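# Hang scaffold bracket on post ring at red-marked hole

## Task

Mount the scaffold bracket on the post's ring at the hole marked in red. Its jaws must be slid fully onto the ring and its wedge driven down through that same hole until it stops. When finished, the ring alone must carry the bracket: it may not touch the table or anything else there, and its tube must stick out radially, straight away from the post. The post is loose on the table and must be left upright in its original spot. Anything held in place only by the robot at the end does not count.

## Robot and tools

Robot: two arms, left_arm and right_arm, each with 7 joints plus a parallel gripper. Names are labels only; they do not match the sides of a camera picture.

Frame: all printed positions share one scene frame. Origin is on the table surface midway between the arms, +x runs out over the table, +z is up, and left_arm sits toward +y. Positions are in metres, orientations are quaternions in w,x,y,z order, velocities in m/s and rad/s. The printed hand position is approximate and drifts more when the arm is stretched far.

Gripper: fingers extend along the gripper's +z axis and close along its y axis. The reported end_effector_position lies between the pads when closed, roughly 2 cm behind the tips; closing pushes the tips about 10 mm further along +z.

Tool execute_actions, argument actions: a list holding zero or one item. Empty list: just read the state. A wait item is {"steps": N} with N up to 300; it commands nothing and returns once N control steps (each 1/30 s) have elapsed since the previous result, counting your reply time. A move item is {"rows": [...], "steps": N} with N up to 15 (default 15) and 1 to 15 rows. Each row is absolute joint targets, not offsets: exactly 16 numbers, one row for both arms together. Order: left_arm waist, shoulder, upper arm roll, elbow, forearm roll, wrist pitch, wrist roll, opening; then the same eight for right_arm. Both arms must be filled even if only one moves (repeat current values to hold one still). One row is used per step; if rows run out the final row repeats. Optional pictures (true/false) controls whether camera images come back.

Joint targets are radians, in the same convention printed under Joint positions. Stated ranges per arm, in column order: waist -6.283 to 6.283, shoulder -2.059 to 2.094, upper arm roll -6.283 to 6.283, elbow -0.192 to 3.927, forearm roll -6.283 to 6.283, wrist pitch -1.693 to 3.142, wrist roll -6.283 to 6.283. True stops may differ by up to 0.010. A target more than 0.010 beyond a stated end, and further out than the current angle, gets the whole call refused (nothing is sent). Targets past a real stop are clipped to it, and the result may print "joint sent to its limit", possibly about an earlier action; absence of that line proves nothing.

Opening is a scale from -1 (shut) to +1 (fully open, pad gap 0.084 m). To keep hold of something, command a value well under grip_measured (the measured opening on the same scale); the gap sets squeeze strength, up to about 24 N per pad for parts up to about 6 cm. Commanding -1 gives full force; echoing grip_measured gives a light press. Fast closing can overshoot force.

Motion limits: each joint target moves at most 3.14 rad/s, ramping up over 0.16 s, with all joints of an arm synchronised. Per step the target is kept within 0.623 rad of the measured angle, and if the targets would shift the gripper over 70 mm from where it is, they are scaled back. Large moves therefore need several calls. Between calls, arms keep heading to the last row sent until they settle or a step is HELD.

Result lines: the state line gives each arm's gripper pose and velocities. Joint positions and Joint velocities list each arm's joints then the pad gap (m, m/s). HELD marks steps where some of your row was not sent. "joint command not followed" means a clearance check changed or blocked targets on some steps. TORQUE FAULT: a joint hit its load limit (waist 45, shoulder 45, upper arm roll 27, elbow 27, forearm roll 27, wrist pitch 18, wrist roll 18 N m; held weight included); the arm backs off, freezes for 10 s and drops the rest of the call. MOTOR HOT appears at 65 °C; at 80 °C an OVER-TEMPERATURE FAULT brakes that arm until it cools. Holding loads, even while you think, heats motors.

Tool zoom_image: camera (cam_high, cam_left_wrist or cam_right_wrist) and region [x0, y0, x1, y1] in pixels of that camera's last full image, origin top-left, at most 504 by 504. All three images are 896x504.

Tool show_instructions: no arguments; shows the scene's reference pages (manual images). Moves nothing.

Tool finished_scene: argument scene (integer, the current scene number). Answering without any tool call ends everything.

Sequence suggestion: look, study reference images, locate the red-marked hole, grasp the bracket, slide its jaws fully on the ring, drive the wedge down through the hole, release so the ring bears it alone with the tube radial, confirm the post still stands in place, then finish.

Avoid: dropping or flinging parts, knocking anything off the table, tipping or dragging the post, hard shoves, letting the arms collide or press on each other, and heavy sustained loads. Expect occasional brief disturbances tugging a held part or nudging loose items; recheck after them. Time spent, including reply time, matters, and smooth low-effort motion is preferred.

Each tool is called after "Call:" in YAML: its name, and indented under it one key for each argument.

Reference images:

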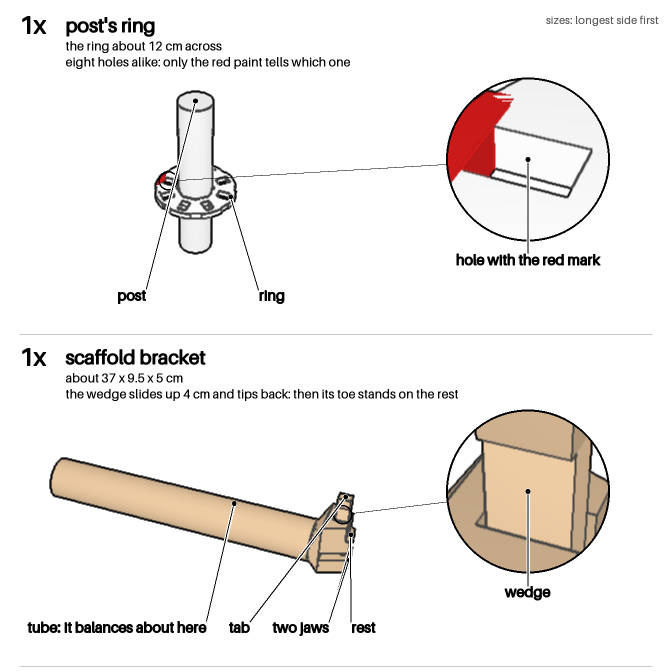

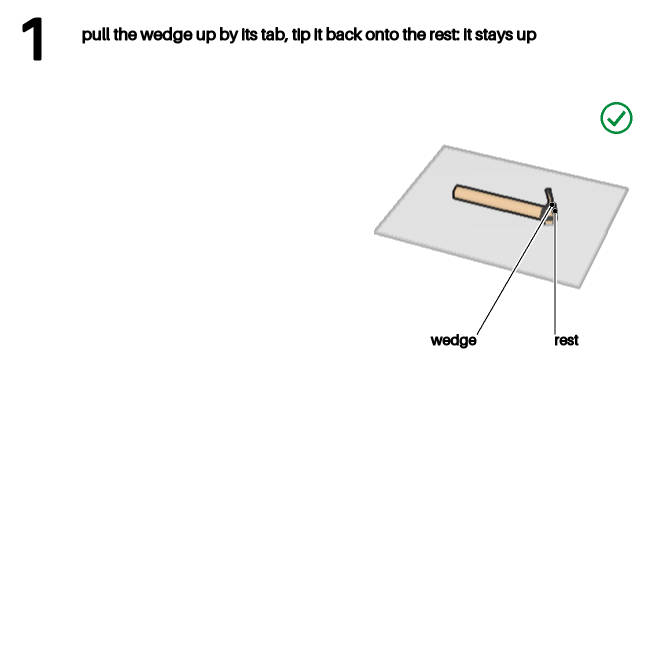

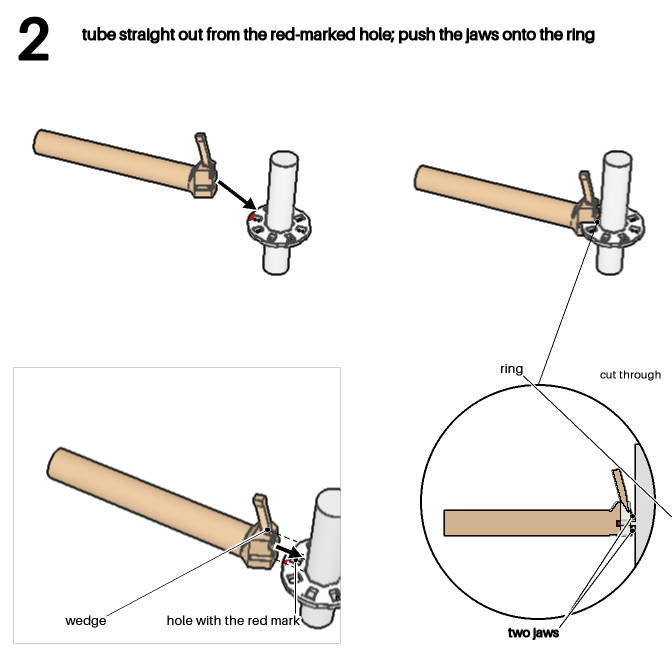

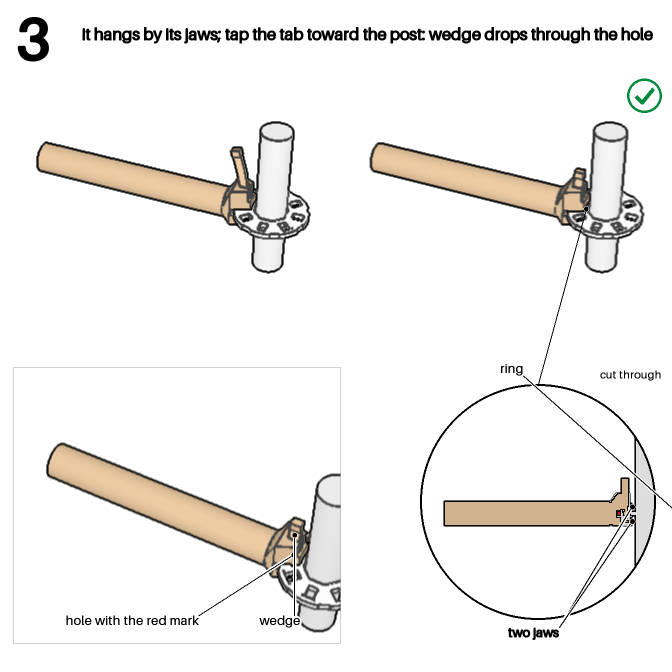

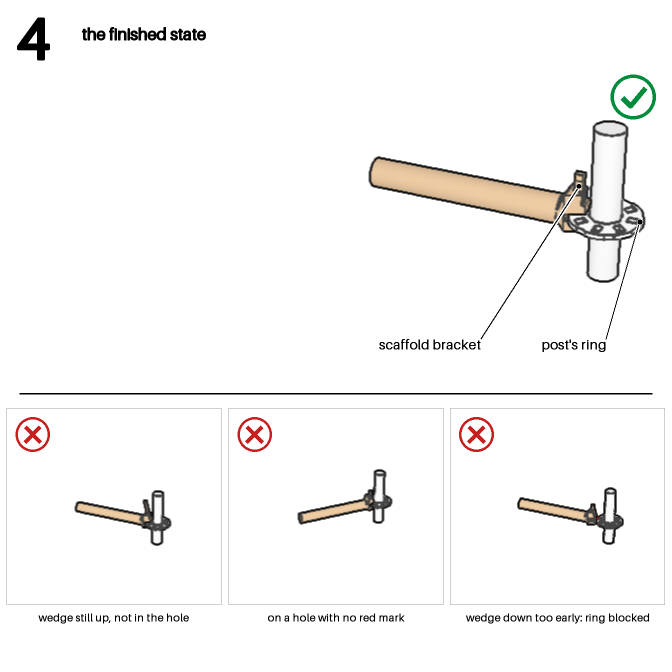

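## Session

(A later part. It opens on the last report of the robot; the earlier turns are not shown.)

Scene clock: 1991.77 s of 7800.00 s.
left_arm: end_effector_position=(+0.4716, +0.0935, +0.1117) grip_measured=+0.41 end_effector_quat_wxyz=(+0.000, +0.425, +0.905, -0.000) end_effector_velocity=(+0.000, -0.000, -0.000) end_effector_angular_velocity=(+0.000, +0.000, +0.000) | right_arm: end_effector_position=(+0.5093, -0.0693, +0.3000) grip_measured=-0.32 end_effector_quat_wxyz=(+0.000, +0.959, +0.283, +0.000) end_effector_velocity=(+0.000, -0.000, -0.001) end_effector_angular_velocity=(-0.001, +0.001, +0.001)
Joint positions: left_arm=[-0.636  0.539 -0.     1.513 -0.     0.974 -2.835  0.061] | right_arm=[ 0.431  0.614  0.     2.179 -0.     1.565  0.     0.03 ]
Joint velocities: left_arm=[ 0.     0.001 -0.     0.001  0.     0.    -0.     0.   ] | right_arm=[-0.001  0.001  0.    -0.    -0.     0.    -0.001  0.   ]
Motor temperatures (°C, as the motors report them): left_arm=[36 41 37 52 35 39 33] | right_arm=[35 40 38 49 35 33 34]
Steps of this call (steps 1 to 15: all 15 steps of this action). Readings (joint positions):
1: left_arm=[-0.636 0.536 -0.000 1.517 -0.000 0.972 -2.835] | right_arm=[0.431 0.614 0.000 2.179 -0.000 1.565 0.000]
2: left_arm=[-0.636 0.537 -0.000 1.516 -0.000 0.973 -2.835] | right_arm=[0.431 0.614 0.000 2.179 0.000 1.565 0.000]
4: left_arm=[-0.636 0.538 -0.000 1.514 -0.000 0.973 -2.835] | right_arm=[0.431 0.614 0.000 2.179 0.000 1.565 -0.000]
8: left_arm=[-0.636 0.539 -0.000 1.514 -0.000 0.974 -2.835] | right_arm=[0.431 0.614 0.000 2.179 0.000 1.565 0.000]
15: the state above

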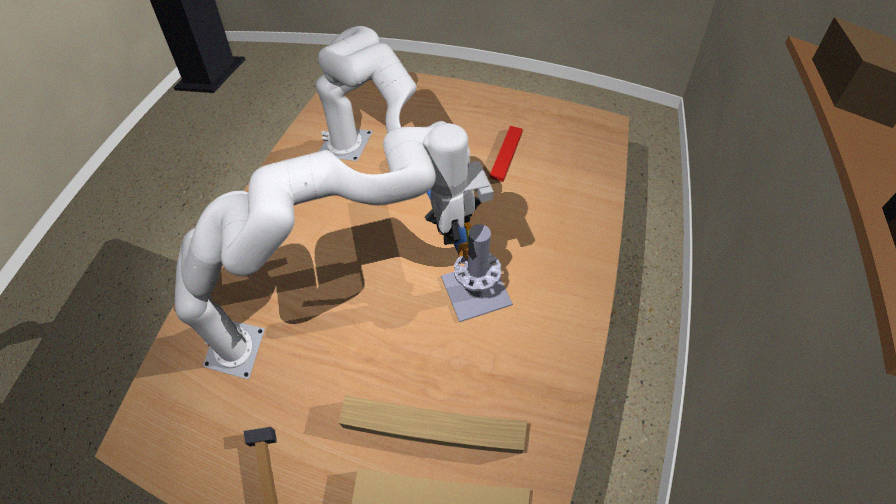

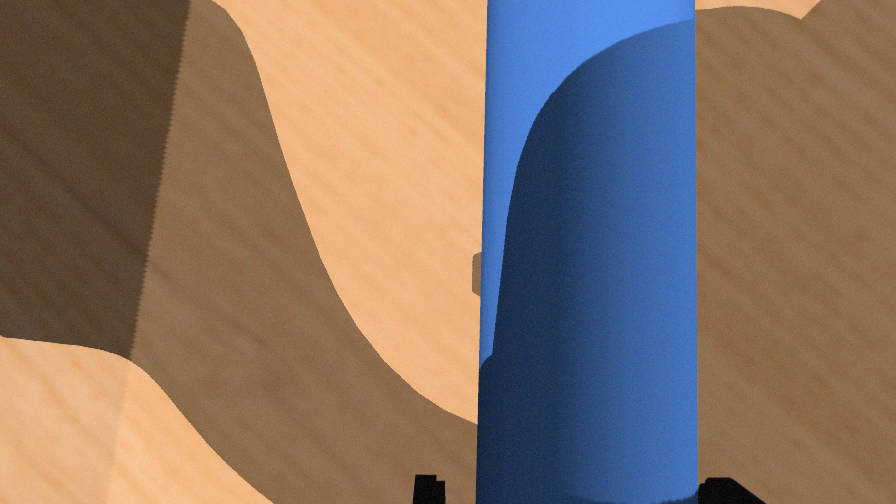

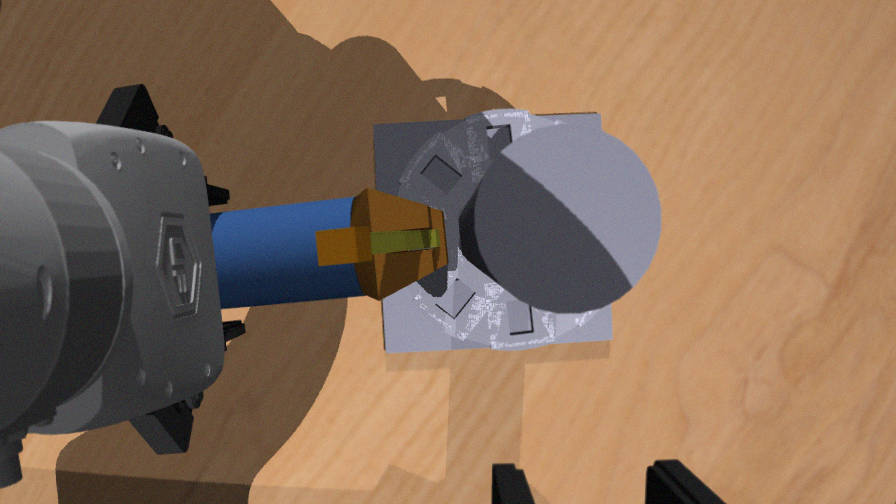

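Call:
execute_actions:
  actions:
    - {"rows": [[-0.6355,0.5393,0,1.5132,0,0.9739,-2.8352,0.45, 0.433,0.59,0,2.13,0,1.54,0,-0.3],[-0.6355,0.5393,0,1.5132,0,0.9739,-2.8352,0.45, 0.436,0.55,0,2.05,0,1.50,0,-0.3],[-0.6355,0.5360,0,1.5185,0,0.9825,-2.8352,0.45, 0.439,0.50,0,1.95,0,1.45,0,-0.3],[-0.6355,0.5300,0,1.5280,0,0.9980,-2.8352,0.45, 0.442,0.45,0,1.85,0,1.40,0,-0.3],[-0.6355,0.5220,0,1.5410,0,1.0190,-2.8352,0.45, 0.445,0.40,0,1.75,0,1.35,0,-0.3],[-0.6355,0.5130,0,1.5550,0,1.0420,-2.8352,0.45, 0.448,0.35,0,1.65,0,1.30,0,-0.3],[-0.6355,0.5035,0,1.5700,0,1.0665,-2.8352,0.45, 0.451,0.30,0,1.55,0,1.25,0,-0.3],[-0.6355,0.4940,0,1.5855,0,1.0915,-2.8352,0.45, 0.454,0.25,0,1.45,0,1.20,0,-0.3],[-0.6355,0.4845,0,1.6005,0,1.1160,-2.8352,0.45, 0.457,0.21,0,1.36,0,1.15,0,-0.3],[-0.6355,0.4755,0,1.6150,0,1.1395,-2.8352,0.45, 0.46,0.185,0,1.31,0,1.125,0,-0.3],[-0.6355,0.4675,0,1.6280,0,1.1605,-2.8352,0.45, 0.463,0.14,0,1.22,0,0.99,0,-0.3],[-0.6355,0.4605,0,1.6390,0,1.1785,-2.8352,0.45, 0.466,0.10,0,1.135,0,0.855,0,-0.3],[-0.6355,0.4555,0,1.6470,0,1.1915,-2.8352,0.45, 0.469,0.056,0,1.048,0,0.72,0,-0.3],[-0.6355,0.4525,0,1.6515,0,1.1990,-2.8352,0.45, 0.472,0.013,0,0.96,0,0.585,0,-0.3],[-0.6355,0.4515,0,1.6532,0,1.2017,-2.8352,0.45, 0.475,-0.03,0,0.873,0,0.45,0,-0.3]], "steps": 15}
  pictures: false

Call:
execute_actions:
  actions:
    - {"rows": [[-0.6355,0.4515,0,1.6532,0,1.2017,-2.8352,0.45, 0.475,-0.03,0,0.873,0,0.45,0,-0.3],[-0.6355,0.4515,0,1.6532,0,1.2017,-2.8352,0.45, 0.475,-0.03,0,0.873,0,0.45,0,-0.3],[-0.6355,0.4515,0,1.6532,0,1.2017,-2.8352,0.45, 0.475,-0.03,0,0.873,0,0.45,0,-0.3],[-0.6355,0.4515,0,1.6532,0,1.2017,-2.8352,0.2, 0.475,-0.03,0,0.873,0,0.45,0,-0.3],[-0.6355,0.4515,0,1.6532,0,1.2017,-2.6,0.0, 0.49,-0.2452,0,0.4363,0,-0.2185,0,-0.3],[-0.6355,0.4515,0,1.6532,0,1.2017,-2.3,-0.3, 0.49,-0.2452,0,0.4363,0,-0.2185,0,-0.3],[-0.6355,0.4515,0,1.6532,0,1.2017,-1.3,-0.6, 0.49,-0.2452,0,0.4363,0,-0.2185,0,-0.3],[-0.6355,0.4515,0,1.6532,0,1.2017,0.29,-1, 0.49,-0.2452,0,0.4363,0,-0.2185,0,-0.3]], "steps": 15}
  pictures: false

Call:
execute_actions:
  actions:
    - {"steps": 40}

Scene clock: 2100.67 s of 7800.00 s.
left_arm: end_effector_position=(+0.4738, +0.0921, +0.1914) grip_measured=+0.44 end_effector_quat_wxyz=(+0.003, +0.425, +0.905, -0.000) end_effector_velocity=(-0.006, +0.004, +0.202) end_effector_angular_velocity=(-0.018, -0.028, +0.001) | right_arm: end_effector_position=(+0.4310, -0.1019, +0.2267) grip_measured=-0.32 end_effector_quat_wxyz=(-0.009, +0.955, +0.296, +0.030) end_effector_velocity=(-0.110, -0.022, -0.182) end_effector_angular_velocity=(+0.663, -0.967, +0.079)
Joint positions: left_arm=[-0.636  0.464 -0.     1.632  0.     1.162 -2.835  0.063] | right_arm=[ 0.458  0.208  0.     1.356 -0.     1.086 -0.     0.03 ]
Joint velocities: left_arm=[-0.    -0.191  0.001  0.288 -0.     0.445  0.     0.   ] | right_arm=[ 0.079 -1.114  0.001 -2.317  0.    -2.375  0.001  0.   ]
Motor temperatures (°C, as the motors report them): left_arm=[36 40 37 48 35 38 33] | right_arm=[35 40 38 49 35 33 34]
Steps of this call (steps 1 to 15: the robot went on to your last target; steps 16 to 90: nothing new was sent; then 105.40 s passed at rest; steps 91 to 105: all 15 steps of this action). Readings (joint positions):
91: left_arm=[-0.636 0.539 0.000 1.513 -0.000 0.974 -2.835] | right_arm=[0.431 0.614 0.000 2.179 -0.000 1.564 0.000]
92: left_arm=[-0.635 0.539 0.000 1.513 0.000 0.974 -2.835] | right_arm=[0.431 0.612 -0.000 2.175 -0.000 1.562 0.000]
94: left_arm=[-0.635 0.539 0.000 1.514 -0.000 0.976 -2.835] | right_arm=[0.432 0.592 -0.000 2.132 -0.000 1.540 0.000]
98: left_arm=[-0.635 0.523 0.000 1.540 -0.000 1.021 -2.835] | right_arm=[0.441 0.470 0.000 1.890 0.000 1.419 0.000]
105: the state above

Scene clock: 2101.17 s of 7800.00 s.
left_arm: end_effector_position=(+0.4716, +0.0936, +0.2046) grip_measured=-1.00 end_effector_quat_wxyz=(-0.000, +0.676, +0.737, -0.000) end_effector_velocity=(+0.001, +0.001, +0.003) end_effector_angular_velocity=(-0.003, -0.003, -2.925) | right_arm: end_effector_position=(+0.3869, -0.1137, +0.2395) grip_measured=-0.32 end_effector_quat_wxyz=(-0.124, +0.871, +0.284, +0.381) end_effector_velocity=(-0.041, -0.019, +0.133) end_effector_angular_velocity=(+0.538, -0.736, +0.018)
Joint positions: left_arm=[-0.635  0.452  0.     1.653  0.     1.202 -2.229  0.   ] | right_arm=[ 0.488 -0.221  0.     0.486 -0.    -0.118 -0.     0.03 ]
Joint velocities: left_arm=[ 0.001 -0.002  0.001  0.003  0.     0.002  2.928  0.   ] | right_arm=[ 0.019 -0.302 -0.001 -0.582  0.    -1.192  0.     0.   ]
Motor temperatures (°C, as the motors report them): left_arm=[36 40 37 48 35 38 33] | right_arm=[35 40 38 49 35 33 34]
Steps of this call (steps 1 to 15: all 15 steps of this action). Readings (joint positions):
1: left_arm=[-0.636 0.459 -0.000 1.640 0.000 1.174 -2.835] | right_arm=[0.461 0.170 0.000 1.278 -0.000 1.001 -0.000]
2: left_arm=[-0.636 0.455 -0.000 1.646 0.000 1.183 -2.835] | right_arm=[0.464 0.132 0.000 1.200 -0.000 0.910 -0.000]
4: left_arm=[-0.636 0.453 -0.000 1.650 0.000 1.193 -2.835] | right_arm=[0.469 0.063 0.000 1.062 -0.000 0.730 -0.000]
8: left_arm=[-0.636 0.453 -0.000 1.650 -0.000 1.200 -2.787] | right_arm=[0.476 -0.044 -0.000 0.847 0.000 0.435 0.000]
15: the state above

Scene clock: 2102.50 s of 7800.00 s.
left_arm: end_effector_position=(+0.4717, +0.0935, +0.2050) grip_measured=-1.00 end_effector_quat_wxyz=(-0.000, +0.909, -0.417, -0.000) end_effector_velocity=(-0.001, -0.000, -0.001) end_effector_angular_velocity=(+0.001, +0.001, -0.006) | right_arm: end_effector_position=(+0.3827, -0.1158, +0.2500) grip_measured=-0.32 end_effector_quat_wxyz=(-0.135, +0.856, +0.280, +0.413) end_effector_velocity=(+0.001, -0.001, +0.000) end_effector_angular_velocity=(+0.001, +0.000, -0.003)
Joint positions: left_arm=[-0.635  0.451  0.     1.653 -0.     1.202  0.289  0.   ] | right_arm=[ 0.49  -0.245 -0.     0.436  0.    -0.218 -0.     0.03 ]
Joint velocities: left_arm=[-0.001 -0.    -0.    -0.002  0.     0.     0.006  0.   ] | right_arm=[-0.001 -0.    -0.001  0.     0.001  0.     0.    -0.   ]
Motor temperatures (°C, as the motors report them): left_arm=[36 40 37 48 35 38 33] | right_arm=[35 40 38 49 35 33 34]
Steps of this call (steps 1 to 40: the robot went on to your last target). Readings (joint positions):
1: left_arm=[-0.635 0.452 0.000 1.653 0.000 1.202 -2.131] | right_arm=[0.489 -0.229 -0.000 0.471 -0.000 -0.150 -0.000]
2: left_arm=[-0.635 0.452 0.000 1.653 0.000 1.202 -2.032] | right_arm=[0.489 -0.234 -0.000 0.460 -0.000 -0.172 0.000]
4: left_arm=[-0.635 0.452 0.000 1.653 0.000 1.202 -1.834] | right_arm=[0.490 -0.240 -0.000 0.449 0.000 -0.197 0.000]
8: left_arm=[-0.635 0.452 0.000 1.653 0.000 1.202 -1.439] | right_arm=[0.490 -0.243 -0.000 0.440 0.000 -0.213 0.000]
40: the state above

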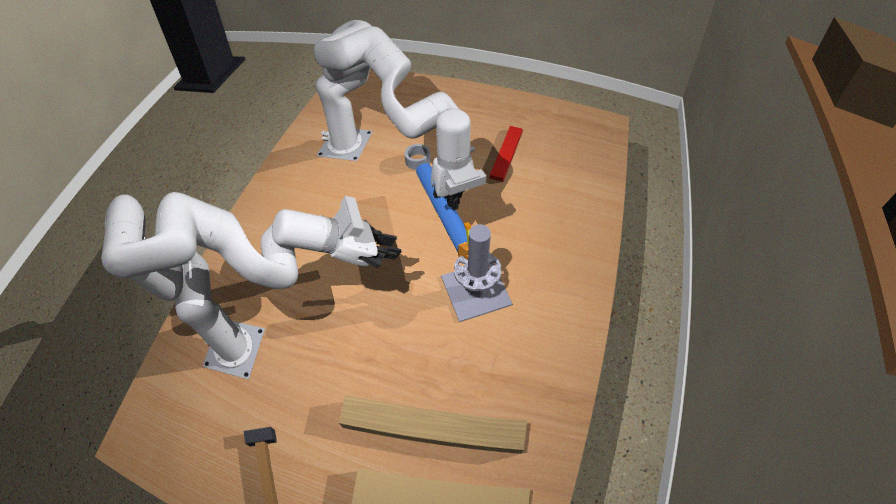

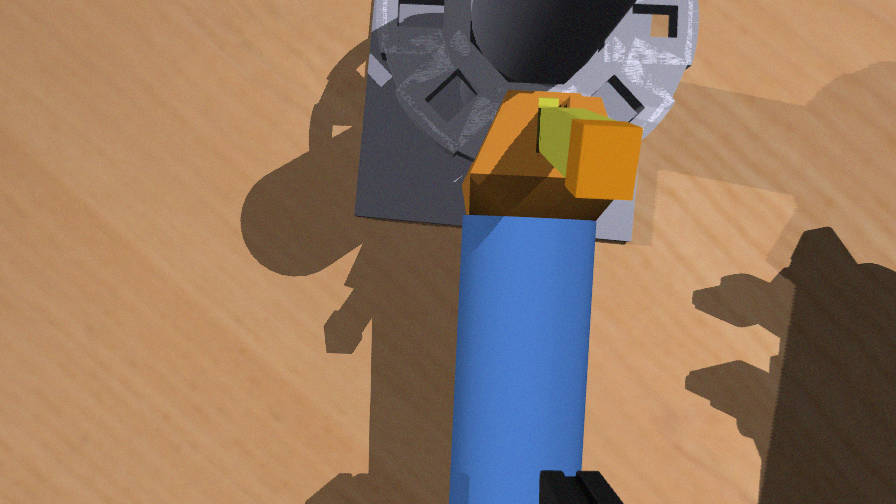

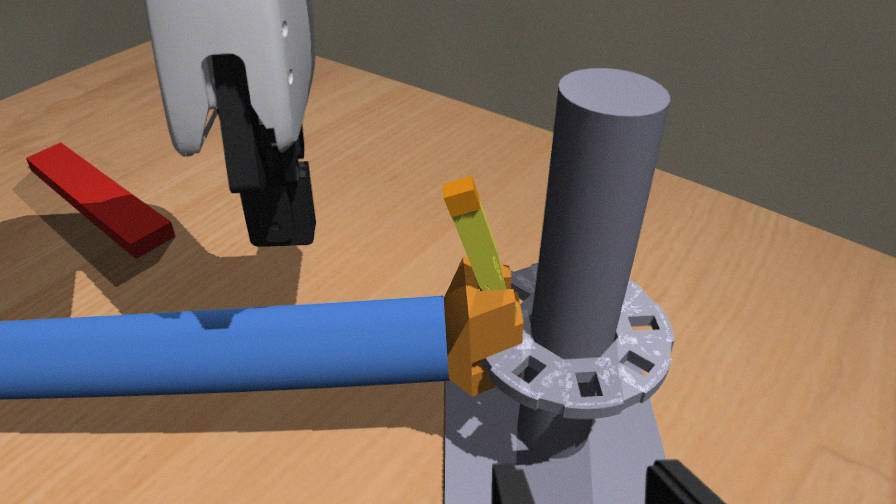

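Call:
execute_actions:
  actions:
    - {"rows": [[-0.6365,0.4470,0,1.6417,0,1.1797,0.29,-1, 0.49,-0.2452,0,0.4363,0,-0.2185,0,-0.3],[-0.6384,0.4381,0,1.6187,0,1.1356,0.29,-1, 0.49,-0.2452,0,0.4363,0,-0.2185,0,-0.3],[-0.6408,0.4270,0,1.5900,0,1.0805,0.29,-1, 0.49,-0.2452,0,0.4363,0,-0.2185,0,-0.3],[-0.6433,0.4159,0,1.5613,0,1.0254,0.29,-1, 0.49,-0.2452,0,0.4363,0,-0.2185,0,-0.3],[-0.6457,0.4047,0,1.5325,0,0.9703,0.29,-1, 0.49,-0.2452,0,0.4363,0,-0.2185,0,-0.3],[-0.6481,0.3936,0,1.5038,0,0.9152,0.29,-1, 0.49,-0.2452,0,0.4363,0,-0.2185,0,-0.3],[-0.6505,0.3825,0,1.4751,0,0.8601,0.29,-1, 0.49,-0.2452,0,0.4363,0,-0.2185,0,-0.3],[-0.6529,0.3714,0,1.4463,0,0.8050,0.29,-1, 0.49,-0.2452,0,0.4363,0,-0.2185,0,-0.3],[-0.6544,0.3647,0,1.4291,0,0.7719,0.29,-1, 0.49,-0.2452,0,0.4363,0,-0.2185,0,-0.3],[-0.6549,0.3625,0,1.4233,0,0.7609,0.29,-1, 0.49,-0.2452,0,0.4363,0,-0.2185,0,-0.3]], "steps": 15}
  pictures: false

Call:
execute_actions:
  actions:
    - {"rows": [[-0.6549,0.3625,0,1.4233,0,0.7609,0.29,-1, 0.49,-0.2452,0,0.4363,0,-0.2185,0,-0.3],[-0.6555,0.3673,0,1.4305,0,0.7633,0.2894,-1, 0.49,-0.2452,0,0.4363,0,-0.2185,0,-0.3],[-0.6564,0.3745,0,1.4413,0,0.7669,0.2885,-1, 0.49,-0.2452,0,0.4363,0,-0.2185,0,-0.3],[-0.6573,0.3817,0,1.4521,0,0.7705,0.2876,-1, 0.49,-0.2452,0,0.4363,0,-0.2185,0,-0.3],[-0.6582,0.3889,0,1.4629,0,0.7741,0.2867,-1, 0.49,-0.2452,0,0.4363,0,-0.2185,0,-0.3],[-0.6591,0.3960,0,1.4737,0,0.7778,0.2858,-1, 0.49,-0.2452,0,0.4363,0,-0.2185,0,-0.3],[-0.6600,0.4032,0,1.4845,0,0.7814,0.2849,-1, 0.49,-0.2452,0,0.4363,0,-0.2185,0,-0.3],[-0.6607,0.4085,0,1.4924,0,0.7840,0.2842,-1, 0.49,-0.2452,0,0.4363,0,-0.2185,0,-0.3],[-0.6612,0.4128,0,1.4989,0,0.7862,0.2837,-1, 0.49,-0.2452,0,0.4363,0,-0.2185,0,-0.3]], "steps": 15}

Scene clock: 2133.60 s of 7800.00 s.
left_arm: end_effector_position=(+0.4954, +0.0636, +0.2042) grip_measured=-1.00 end_effector_quat_wxyz=(+0.021, +0.896, -0.422, +0.139) end_effector_velocity=(+0.019, -0.013, +0.011) end_effector_angular_velocity=(-0.110, -0.168, -0.000) | right_arm: end_effector_position=(+0.3827, -0.1158, +0.2500) grip_measured=-0.32 end_effector_quat_wxyz=(-0.135, +0.856, +0.280, +0.413) end_effector_velocity=(+0.000, -0.000, +0.000) end_effector_angular_velocity=(+0.001, +0.001, -0.002)
Joint positions: left_arm=[-0.654  0.367 -0.001  1.435 -0.     0.785  0.29   0.   ] | right_arm=[ 0.49  -0.245  0.     0.436  0.    -0.219  0.     0.03 ]
Joint velocities: left_arm=[-0.007 -0.053  0.007 -0.13   0.    -0.278 -0.001  0.   ] | right_arm=[-0.001 -0.    -0.     0.     0.     0.     0.001 -0.   ]
Motor temperatures (°C, as the motors report them): left_arm=[36 40 37 48 35 38 33] | right_arm=[35 39 38 48 35 33 34]
Steps of this call (steps 1 to 30: the robot went on to your last target; steps 31 to 90: nothing new was sent; then 27.60 s passed at rest; steps 91 to 105: all 15 steps of this action). Readings (joint positions):
91: left_arm=[-0.636 0.451 0.000 1.653 -0.000 1.201 0.290] | right_arm=[0.490 -0.245 0.000 0.436 -0.000 -0.219 -0.000]
92: left_arm=[-0.636 0.451 0.000 1.651 0.000 1.197 0.290] | right_arm=[0.490 -0.245 -0.000 0.436 -0.000 -0.218 0.000]
94: left_arm=[-0.637 0.444 0.000 1.635 0.000 1.164 0.290] | right_arm=[0.490 -0.245 0.000 0.436 0.000 -0.219 0.000]
98: left_arm=[-0.644 0.414 0.000 1.556 0.000 1.015 0.290] | right_arm=[0.490 -0.245 -0.000 0.436 0.000 -0.218 0.000]
105: the state above

Scene clock: 2134.10 s of 7800.00 s.
left_arm: end_effector_position=(+0.5068, +0.0511, +0.2053) grip_measured=-1.00 end_effector_quat_wxyz=(+0.023, +0.894, -0.422, +0.147) end_effector_velocity=(+0.006, -0.002, +0.003) end_effector_angular_velocity=(-0.003, -0.005, +0.005) | right_arm: end_effector_position=(+0.3827, -0.1158, +0.2500) grip_measured=-0.32 end_effector_quat_wxyz=(-0.135, +0.856, +0.280, +0.413) end_effector_velocity=(+0.000, -0.000, +0.000) end_effector_angular_velocity=(-0.001, -0.001, +0.001)
Joint positions: left_arm=[-0.661  0.411 -0.     1.496 -0.     0.785  0.284  0.   ] | right_arm=[ 0.49  -0.245 -0.     0.436  0.    -0.219  0.     0.03 ]
Joint velocities: left_arm=[ 0.     0.014  0.002  0.029  0.     0.009 -0.003  0.   ] | right_arm=[-0.    -0.001 -0.    -0.     0.     0.    -0.003 -0.   ]
Motor temperatures (°C, as the motors report them): left_arm=[36 40 37 48 35 38 33] | right_arm=[35 39 38 48 35 33 34]
Steps of this call (steps 1 to 15: all 15 steps of this action). Readings (joint positions):
1: left_arm=[-0.654 0.366 -0.000 1.432 -0.000 0.777 0.290] | right_arm=[0.490 -0.245 0.000 0.436 0.000 -0.219 -0.000]
2: left_arm=[-0.655 0.365 -0.000 1.429 -0.000 0.772 0.290] | right_arm=[0.490 -0.245 0.000 0.436 0.000 -0.219 -0.000]
4: left_arm=[-0.655 0.367 0.000 1.433 0.000 0.769 0.289] | right_arm=[0.490 -0.245 0.000 0.436 -0.000 -0.218 -0.000]
8: left_arm=[-0.658 0.389 0.000 1.463 0.000 0.775 0.287] | right_arm=[0.490 -0.245 0.000 0.436 -0.000 -0.218 0.000]
15: the state above

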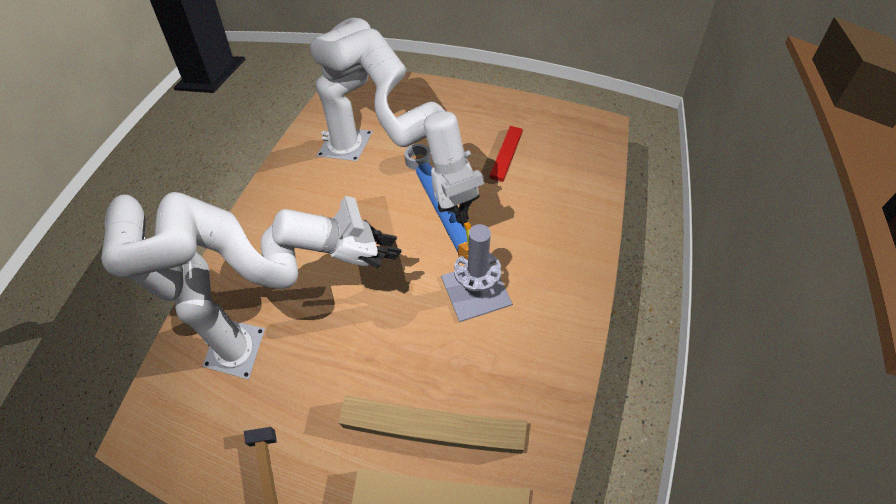

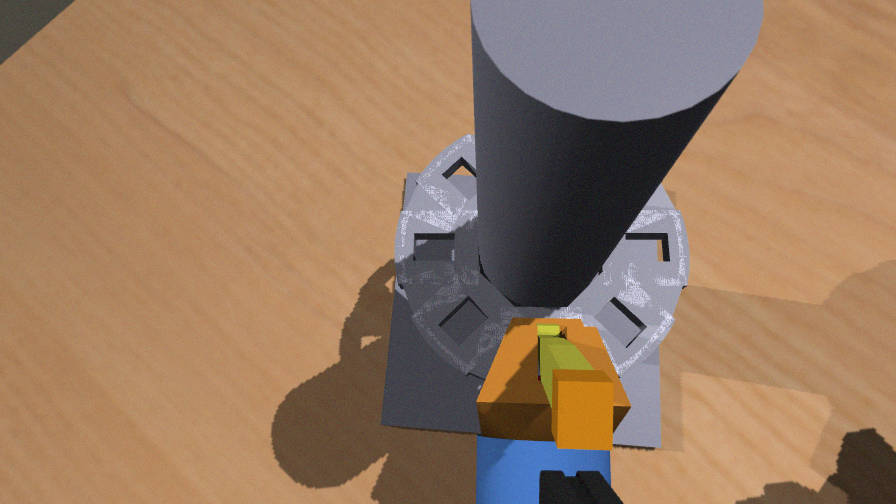

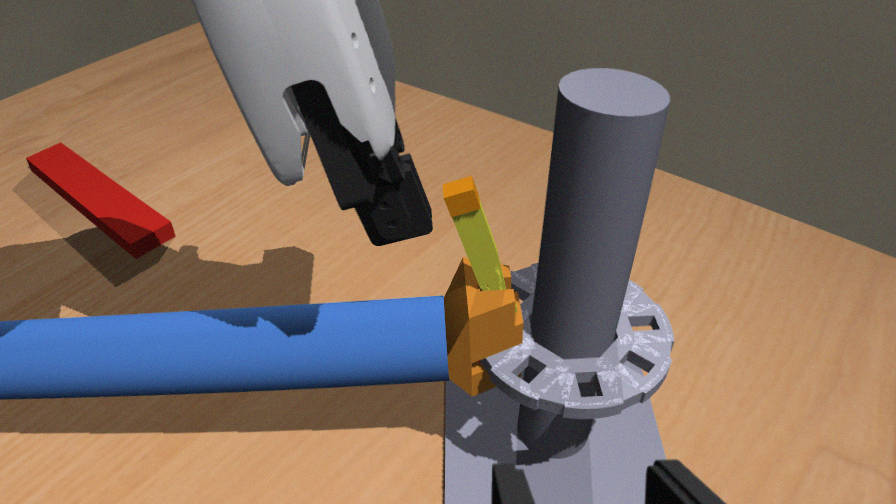

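Call:
execute_actions:
  actions:
    - {"rows": [[-0.6619,0.4186,0,1.5076,0,0.7891,0.2830,-1, 0.49,-0.2452,0,0.4363,0,-0.2185,0,-0.3],[-0.6627,0.4243,0,1.5162,0,0.7920,0.2823,-1, 0.49,-0.2452,0,0.4363,0,-0.2185,0,-0.3],[-0.6634,0.4301,0,1.5249,0,0.7948,0.2815,-1, 0.49,-0.2452,0,0.4363,0,-0.2185,0,-0.3],[-0.6641,0.4358,0,1.5335,0,0.7977,0.2808,-1, 0.49,-0.2452,0,0.4363,0,-0.2185,0,-0.3],[-0.6649,0.4416,0,1.5422,0,0.8006,0.2801,-1, 0.49,-0.2452,0,0.4363,0,-0.2185,0,-0.3],[-0.6656,0.4473,0,1.5508,0,0.8035,0.2794,-1, 0.49,-0.2452,0,0.4363,0,-0.2185,0,-0.3],[-0.6663,0.4531,0,1.5594,0,0.8064,0.2787,-1, 0.49,-0.2452,0,0.4363,0,-0.2185,0,-0.3],[-0.6670,0.4588,0,1.5681,0,0.8093,0.2779,-1, 0.49,-0.2452,0,0.4363,0,-0.2185,0,-0.3],[-0.6678,0.4646,0,1.5767,0,0.8122,0.2772,-1, 0.49,-0.2452,0,0.4363,0,-0.2185,0,-0.3],[-0.6685,0.4703,0,1.5854,0,0.8151,0.2765,-1, 0.49,-0.2452,0,0.4363,0,-0.2185,0,-0.3],[-0.6692,0.4761,0,1.5940,0,0.8180,0.2758,-1, 0.49,-0.2452,0,0.4363,0,-0.2185,0,-0.3],[-0.6699,0.4818,0,1.6027,0,0.8209,0.2751,-1, 0.49,-0.2452,0,0.4363,0,-0.2185,0,-0.3],[-0.6703,0.4847,0,1.6070,0,0.8223,0.2747,-1, 0.49,-0.2452,0,0.4363,0,-0.2185,0,-0.3]], "steps": 15}
  pictures: false

Call:
execute_actions:
  actions:
    - {"steps": 10}

Scene clock: 2161.40 s of 7800.00 s.
left_arm: end_effector_position=(+0.5193, +0.0358, +0.2052) grip_measured=-1.00 end_effector_quat_wxyz=(+0.025, +0.894, -0.422, +0.147) end_effector_velocity=(+0.014, -0.022, -0.003) end_effector_angular_velocity=(-0.003, +0.004, -0.005) | right_arm: end_effector_position=(+0.3827, -0.1158, +0.2500) grip_measured=-0.32 end_effector_quat_wxyz=(-0.135, +0.856, +0.280, +0.413) end_effector_velocity=(-0.000, +0.000, -0.000) end_effector_angular_velocity=(+0.001, +0.001, -0.000)
Joint positions: left_arm=[-0.669  0.478 -0.     1.596  0.     0.819  0.276  0.   ] | right_arm=[ 0.49  -0.245  0.     0.436 -0.    -0.218 -0.     0.03 ]
Joint velocities: left_arm=[-0.013  0.089 -0.002  0.129 -0.     0.042 -0.01   0.   ] | right_arm=[ 0.001  0.    -0.     0.     0.001  0.     0.001  0.   ]
Motor temperatures (°C, as the motors report them): left_arm=[36 40 37 48 35 38 33] | right_arm=[35 38 38 48 35 33 34]
Steps of this call (steps 1 to 15: the robot went on to your last target; steps 16 to 90: nothing new was sent; then 23.80 s passed at rest; steps 91 to 105: all 15 steps of this action). Readings (joint positions):
91: left_arm=[-0.661 0.413 0.000 1.499 0.000 0.786 0.284] | right_arm=[0.490 -0.245 0.000 0.436 -0.000 -0.219 0.000]
92: left_arm=[-0.661 0.414 0.000 1.501 -0.000 0.787 0.284] | right_arm=[0.490 -0.245 0.000 0.436 0.000 -0.218 0.000]
94: left_arm=[-0.662 0.421 0.000 1.511 0.000 0.790 0.283] | right_arm=[0.490 -0.245 -0.000 0.436 -0.000 -0.219 -0.000]
98: left_arm=[-0.665 0.441 -0.000 1.541 -0.000 0.800 0.280] | right_arm=[0.490 -0.245 0.000 0.436 -0.000 -0.218 0.000]
105: the state above

Scene clock: 2161.73 s of 7800.00 s.
left_arm: end_effector_position=(+0.5206, +0.0343, +0.2054) grip_measured=-1.00 end_effector_quat_wxyz=(+0.025, +0.894, -0.422, +0.147) end_effector_velocity=(-0.001, -0.000, -0.002) end_effector_angular_velocity=(+0.002, +0.003, -0.001) | right_arm: end_effector_position=(+0.3827, -0.1158, +0.2500) grip_measured=-0.32 end_effector_quat_wxyz=(-0.135, +0.856, +0.280, +0.413) end_effector_velocity=(-0.000, +0.000, +0.000) end_effector_angular_velocity=(-0.000, -0.001, +0.001)
Joint positions: left_arm=[-0.67   0.484  0.     1.607 -0.     0.822  0.275  0.   ] | right_arm=[ 0.49  -0.245  0.     0.436  0.    -0.219 -0.     0.03 ]
Joint velocities: left_arm=[-0.001  0.003 -0.     0.    -0.     0.001 -0.     0.   ] | right_arm=[ 0.001 -0.001 -0.    -0.     0.    -0.    -0.002 -0.   ]
Motor temperatures (°C, as the motors report them): left_arm=[36 40 37 48 35 38 33] | right_arm=[35 38 38 48 35 33 34]
Steps of this call (steps 1 to 10: the robot went on to your last target). Readings (joint positions):
1: left_arm=[-0.670 0.480 -0.000 1.600 0.000 0.820 0.275] | right_arm=[0.490 -0.245 0.000 0.436 0.000 -0.218 -0.000]
2: left_arm=[-0.670 0.482 -0.000 1.602 -0.000 0.821 0.275] | right_arm=[0.490 -0.245 0.000 0.436 0.000 -0.218 -0.000]
4: left_arm=[-0.670 0.483 -0.000 1.605 -0.000 0.821 0.275] | right_arm=[0.490 -0.245 0.000 0.436 0.000 -0.219 0.000]
8: left_arm=[-0.670 0.484 0.000 1.606 -0.000 0.822 0.275] | right_arm=[0.490 -0.245 0.000 0.436 -0.000 -0.218 0.000]
10: the state above

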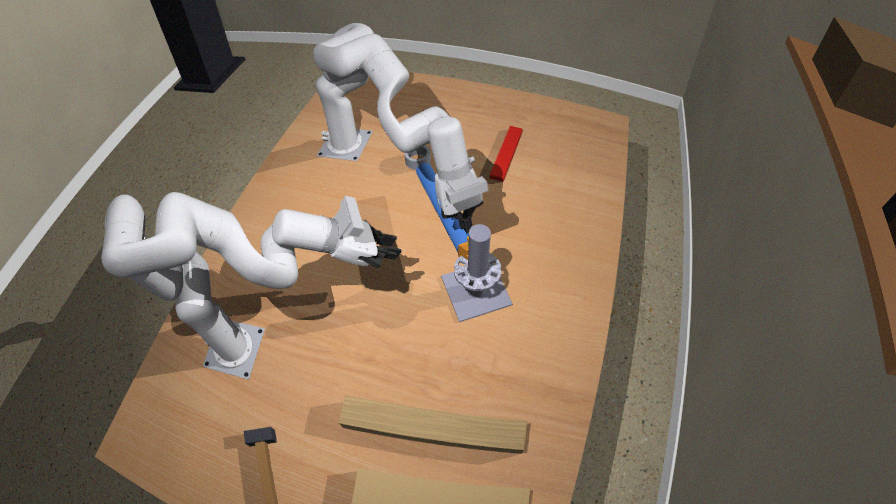

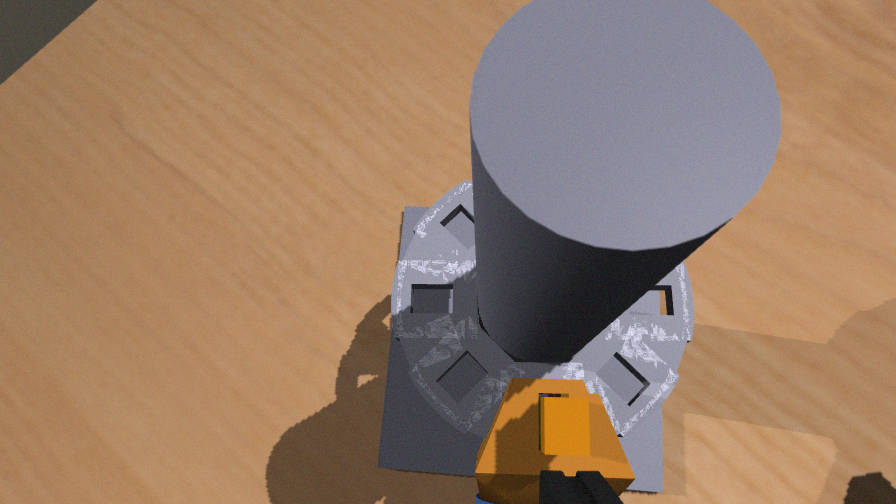

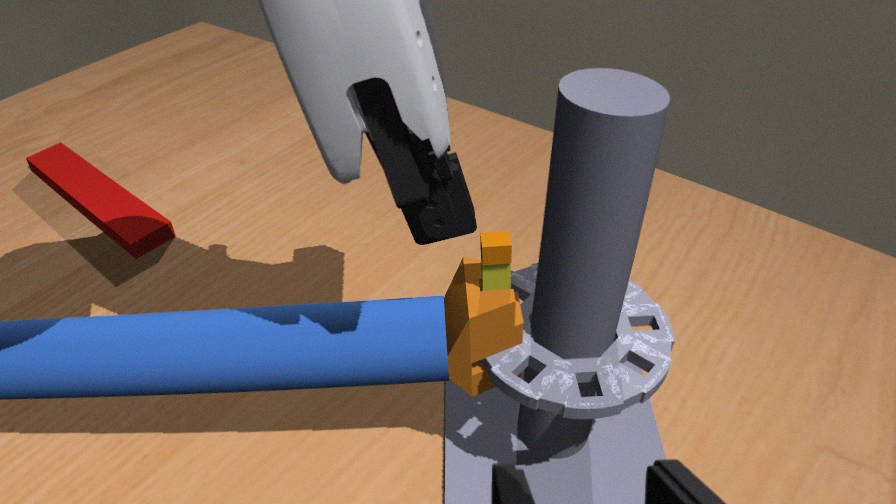

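Call:
zoom_image:
  camera: "cam_right_wrist"
  region: [400, 200, 600, 420]

Region (400, 200, 600, 420) of cam_right_wrist's 896x504 image, scaled by 2.291, with more detail than that image has; it fills the left 458 columns of this view, and the rest is white.

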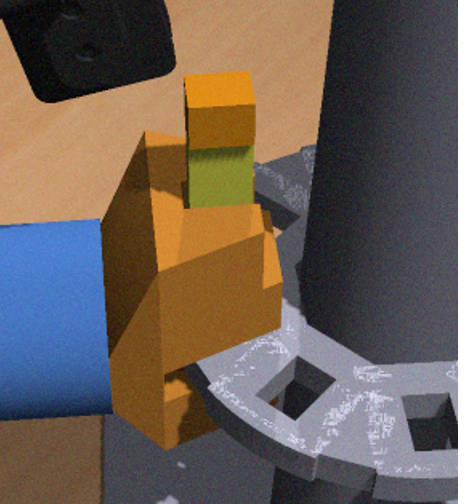

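Call:
execute_actions:
  actions:
    - {"rows": [[-0.6708,0.4880,0,1.6150,0,0.8270,0.2742,-1, 0.49,-0.2452,0,0.4363,0,-0.2185,0,-0.3],[-0.6717,0.4960,0,1.6290,0,0.8330,0.2733,-1, 0.49,-0.2452,0,0.4363,0,-0.2185,0,-0.3],[-0.6728,0.5060,0,1.6450,0,0.8390,0.2722,-1, 0.49,-0.2452,0,0.4363,0,-0.2185,0,-0.3],[-0.6740,0.5165,0,1.6615,0,0.8450,0.2710,-1, 0.49,-0.2452,0,0.4363,0,-0.2185,0,-0.3],[-0.6752,0.5270,0,1.6780,0,0.8510,0.2698,-1, 0.49,-0.2452,0,0.4363,0,-0.2185,0,-0.3],[-0.6764,0.5375,0,1.6945,0,0.8570,0.2686,-1, 0.49,-0.2452,0,0.4363,0,-0.2185,0,-0.3],[-0.6775,0.5475,0,1.7100,0,0.8625,0.2675,-1, 0.49,-0.2452,0,0.4363,0,-0.2185,0,-0.3],[-0.6784,0.5560,0,1.7230,0,0.8670,0.2666,-1, 0.49,-0.2452,0,0.4363,0,-0.2185,0,-0.3],[-0.6790,0.5612,0,1.7312,0,0.8700,0.2660,-1, 0.49,-0.2452,0,0.4363,0,-0.2185,0,-0.3],[-0.6792,0.5632,0,1.7342,0,0.8710,0.2658,-1, 0.49,-0.2452,0,0.4363,0,-0.2185,0,-0.3]], "steps": 15}
  pictures: false

Call:
execute_actions:
  actions:
    - {"rows": [[-0.6792,0.5640,0,1.7325,0,0.8686,0.2658,-1, 0.49,-0.2452,0,0.4363,0,-0.2185,0,-0.3],[-0.6792,0.5651,0,1.7300,0,0.8649,0.2658,-1, 0.49,-0.2452,0,0.4363,0,-0.2185,0,-0.3],[-0.6792,0.5663,0,1.7275,0,0.8612,0.2658,-1, 0.49,-0.2452,0,0.4363,0,-0.2185,0,-0.3],[-0.6792,0.5674,0,1.7250,0,0.8576,0.2658,-1, 0.49,-0.2452,0,0.4363,0,-0.2185,0,-0.3],[-0.6792,0.5686,0,1.7225,0,0.8539,0.2658,-1, 0.49,-0.2452,0,0.4363,0,-0.2185,0,-0.3],[-0.6792,0.5694,0,1.7208,0,0.8514,0.2658,-1, 0.49,-0.2452,0,0.4363,0,-0.2185,0,-0.3],[-0.6792,0.5702,0,1.7191,0,0.8490,0.2658,-1, 0.49,-0.2452,0,0.4363,0,-0.2185,0,-0.3],[-0.6792,0.5709,0,1.7175,0,0.8465,0.2658,-1, 0.49,-0.2452,0,0.4363,0,-0.2185,0,-0.3]], "steps": 15}

Call:
zoom_image:
  camera: "cam_right_wrist"
  region: [400, 200, 600, 420]

Scene clock: 2210.80 s of 7800.00 s.
left_arm: end_effector_position=(+0.5339, +0.0175, +0.2066) grip_measured=-1.00 end_effector_quat_wxyz=(+0.026, +0.894, -0.422, +0.147) end_effector_velocity=(+0.009, -0.002, +0.006) end_effector_angular_velocity=(-0.003, -0.008, +0.008) | right_arm: end_effector_position=(+0.3827, -0.1158, +0.2500) grip_measured=-0.32 end_effector_quat_wxyz=(-0.135, +0.856, +0.280, +0.413) end_effector_velocity=(-0.000, +0.000, -0.000) end_effector_angular_velocity=(+0.000, +0.001, +0.000)
Joint positions: left_arm=[-0.679  0.561 -0.     1.729 -0.     0.869  0.266  0.   ] | right_arm=[ 0.49  -0.245 -0.     0.436  0.    -0.218  0.     0.03 ]
Joint velocities: left_arm=[ 0.     0.025  0.005  0.052  0.     0.019 -0.004  0.   ] | right_arm=[ 0.001  0.001  0.    -0.     0.001 -0.    -0.001  0.   ]
Motor temperatures (°C, as the motors report them): left_arm=[36 40 37 49 35 39 33] | right_arm=[35 38 38 48 35 33 34]
Steps of this call (steps 1 to 30: the robot went on to your last target; steps 31 to 90: nothing new was sent; then 45.57 s passed at rest; steps 91 to 105: all 15 steps of this action). Readings (joint positions):
91: left_arm=[-0.670 0.485 0.000 1.607 0.000 0.822 0.275] | right_arm=[0.490 -0.245 -0.000 0.436 -0.000 -0.219 -0.000]
92: left_arm=[-0.670 0.486 0.000 1.609 -0.000 0.824 0.275] | right_arm=[0.490 -0.245 0.000 0.436 -0.000 -0.218 -0.000]
94: left_arm=[-0.671 0.493 0.000 1.622 0.000 0.830 0.274] | right_arm=[0.490 -0.245 0.000 0.436 0.000 -0.219 -0.000]
98: left_arm=[-0.675 0.525 0.000 1.675 0.000 0.849 0.270] | right_arm=[0.490 -0.245 -0.000 0.436 0.000 -0.219 -0.000]
105: the state above

Scene clock: 2211.30 s of 7800.00 s.
left_arm: end_effector_position=(+0.5353, +0.0167, +0.1999) grip_measured=-1.00 end_effector_quat_wxyz=(+0.026, +0.894, -0.421, +0.149) end_effector_velocity=(-0.000, +0.000, -0.003) end_effector_angular_velocity=(+0.000, +0.001, +0.001) | right_arm: end_effector_position=(+0.3827, -0.1158, +0.2500) grip_measured=-0.32 end_effector_quat_wxyz=(-0.135, +0.856, +0.280, +0.413) end_effector_velocity=(+0.000, -0.000, +0.001) end_effector_angular_velocity=(+0.001, -0.001, -0.000)
Joint positions: left_arm=[-0.679  0.568  0.     1.72   0.     0.847  0.266  0.   ] | right_arm=[ 0.49  -0.245 -0.     0.436  0.    -0.218 -0.     0.03 ]
Joint velocities: left_arm=[ 0.     0.002  0.    -0.005  0.    -0.006 -0.001  0.   ] | right_arm=[-0.    -0.001  0.     0.     0.     0.    -0.    -0.   ]
Motor temperatures (°C, as the motors report them): left_arm=[36 40 37 49 35 39 33] | right_arm=[35 38 38 48 35 33 34]
Steps of this call (steps 1 to 15: all 15 steps of this action). Readings (joint positions):
1: left_arm=[-0.679 0.561 -0.000 1.731 -0.000 0.870 0.266] | right_arm=[0.490 -0.245 -0.000 0.436 -0.000 -0.219 0.000]
2: left_arm=[-0.679 0.562 0.000 1.732 0.000 0.869 0.266] | right_arm=[0.490 -0.245 -0.000 0.436 -0.000 -0.218 -0.000]
4: left_arm=[-0.679 0.563 0.000 1.730 0.000 0.866 0.266] | right_arm=[0.490 -0.245 0.000 0.436 0.000 -0.219 0.000]
8: left_arm=[-0.679 0.568 0.000 1.723 -0.000 0.855 0.266] | right_arm=[0.490 -0.245 0.000 0.436 0.000 -0.218 0.000]
15: the state above

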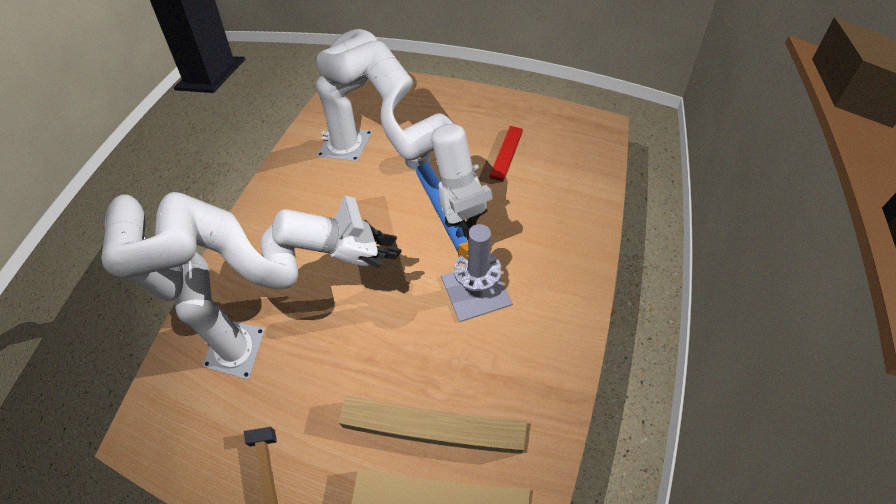

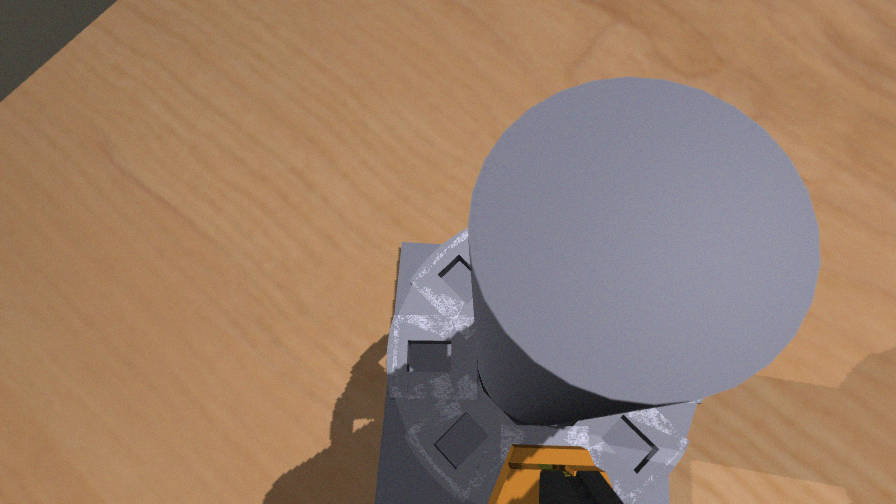

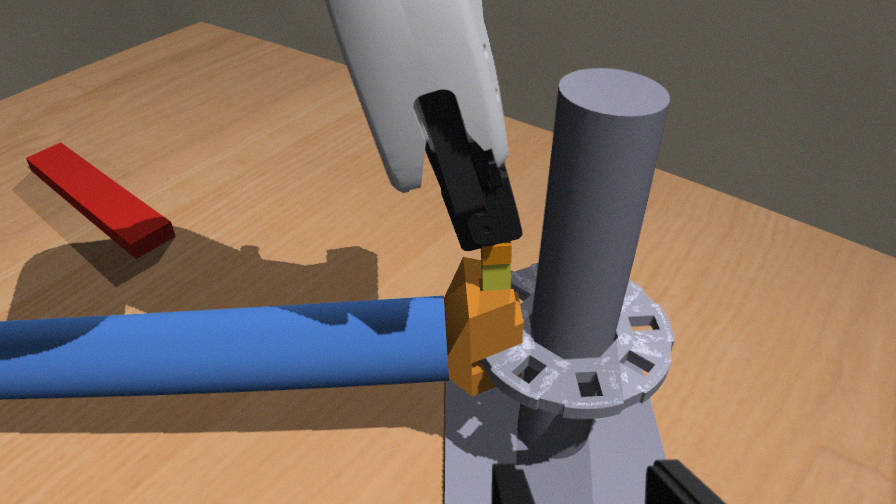

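Region (400, 200, 600, 420) of cam_right_wrist's 896x504 image, scaled by 2.291, with more detail than that image has; it fills the left 458 columns of this view, and the rest is white.

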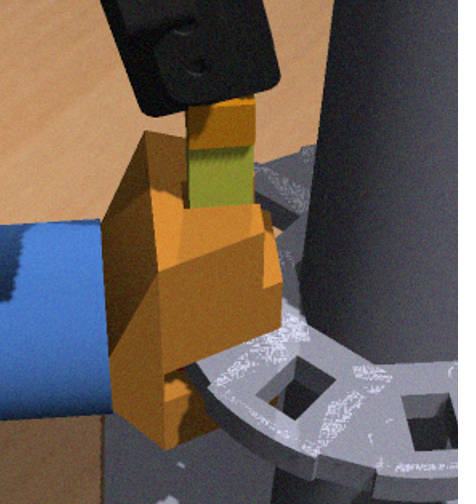

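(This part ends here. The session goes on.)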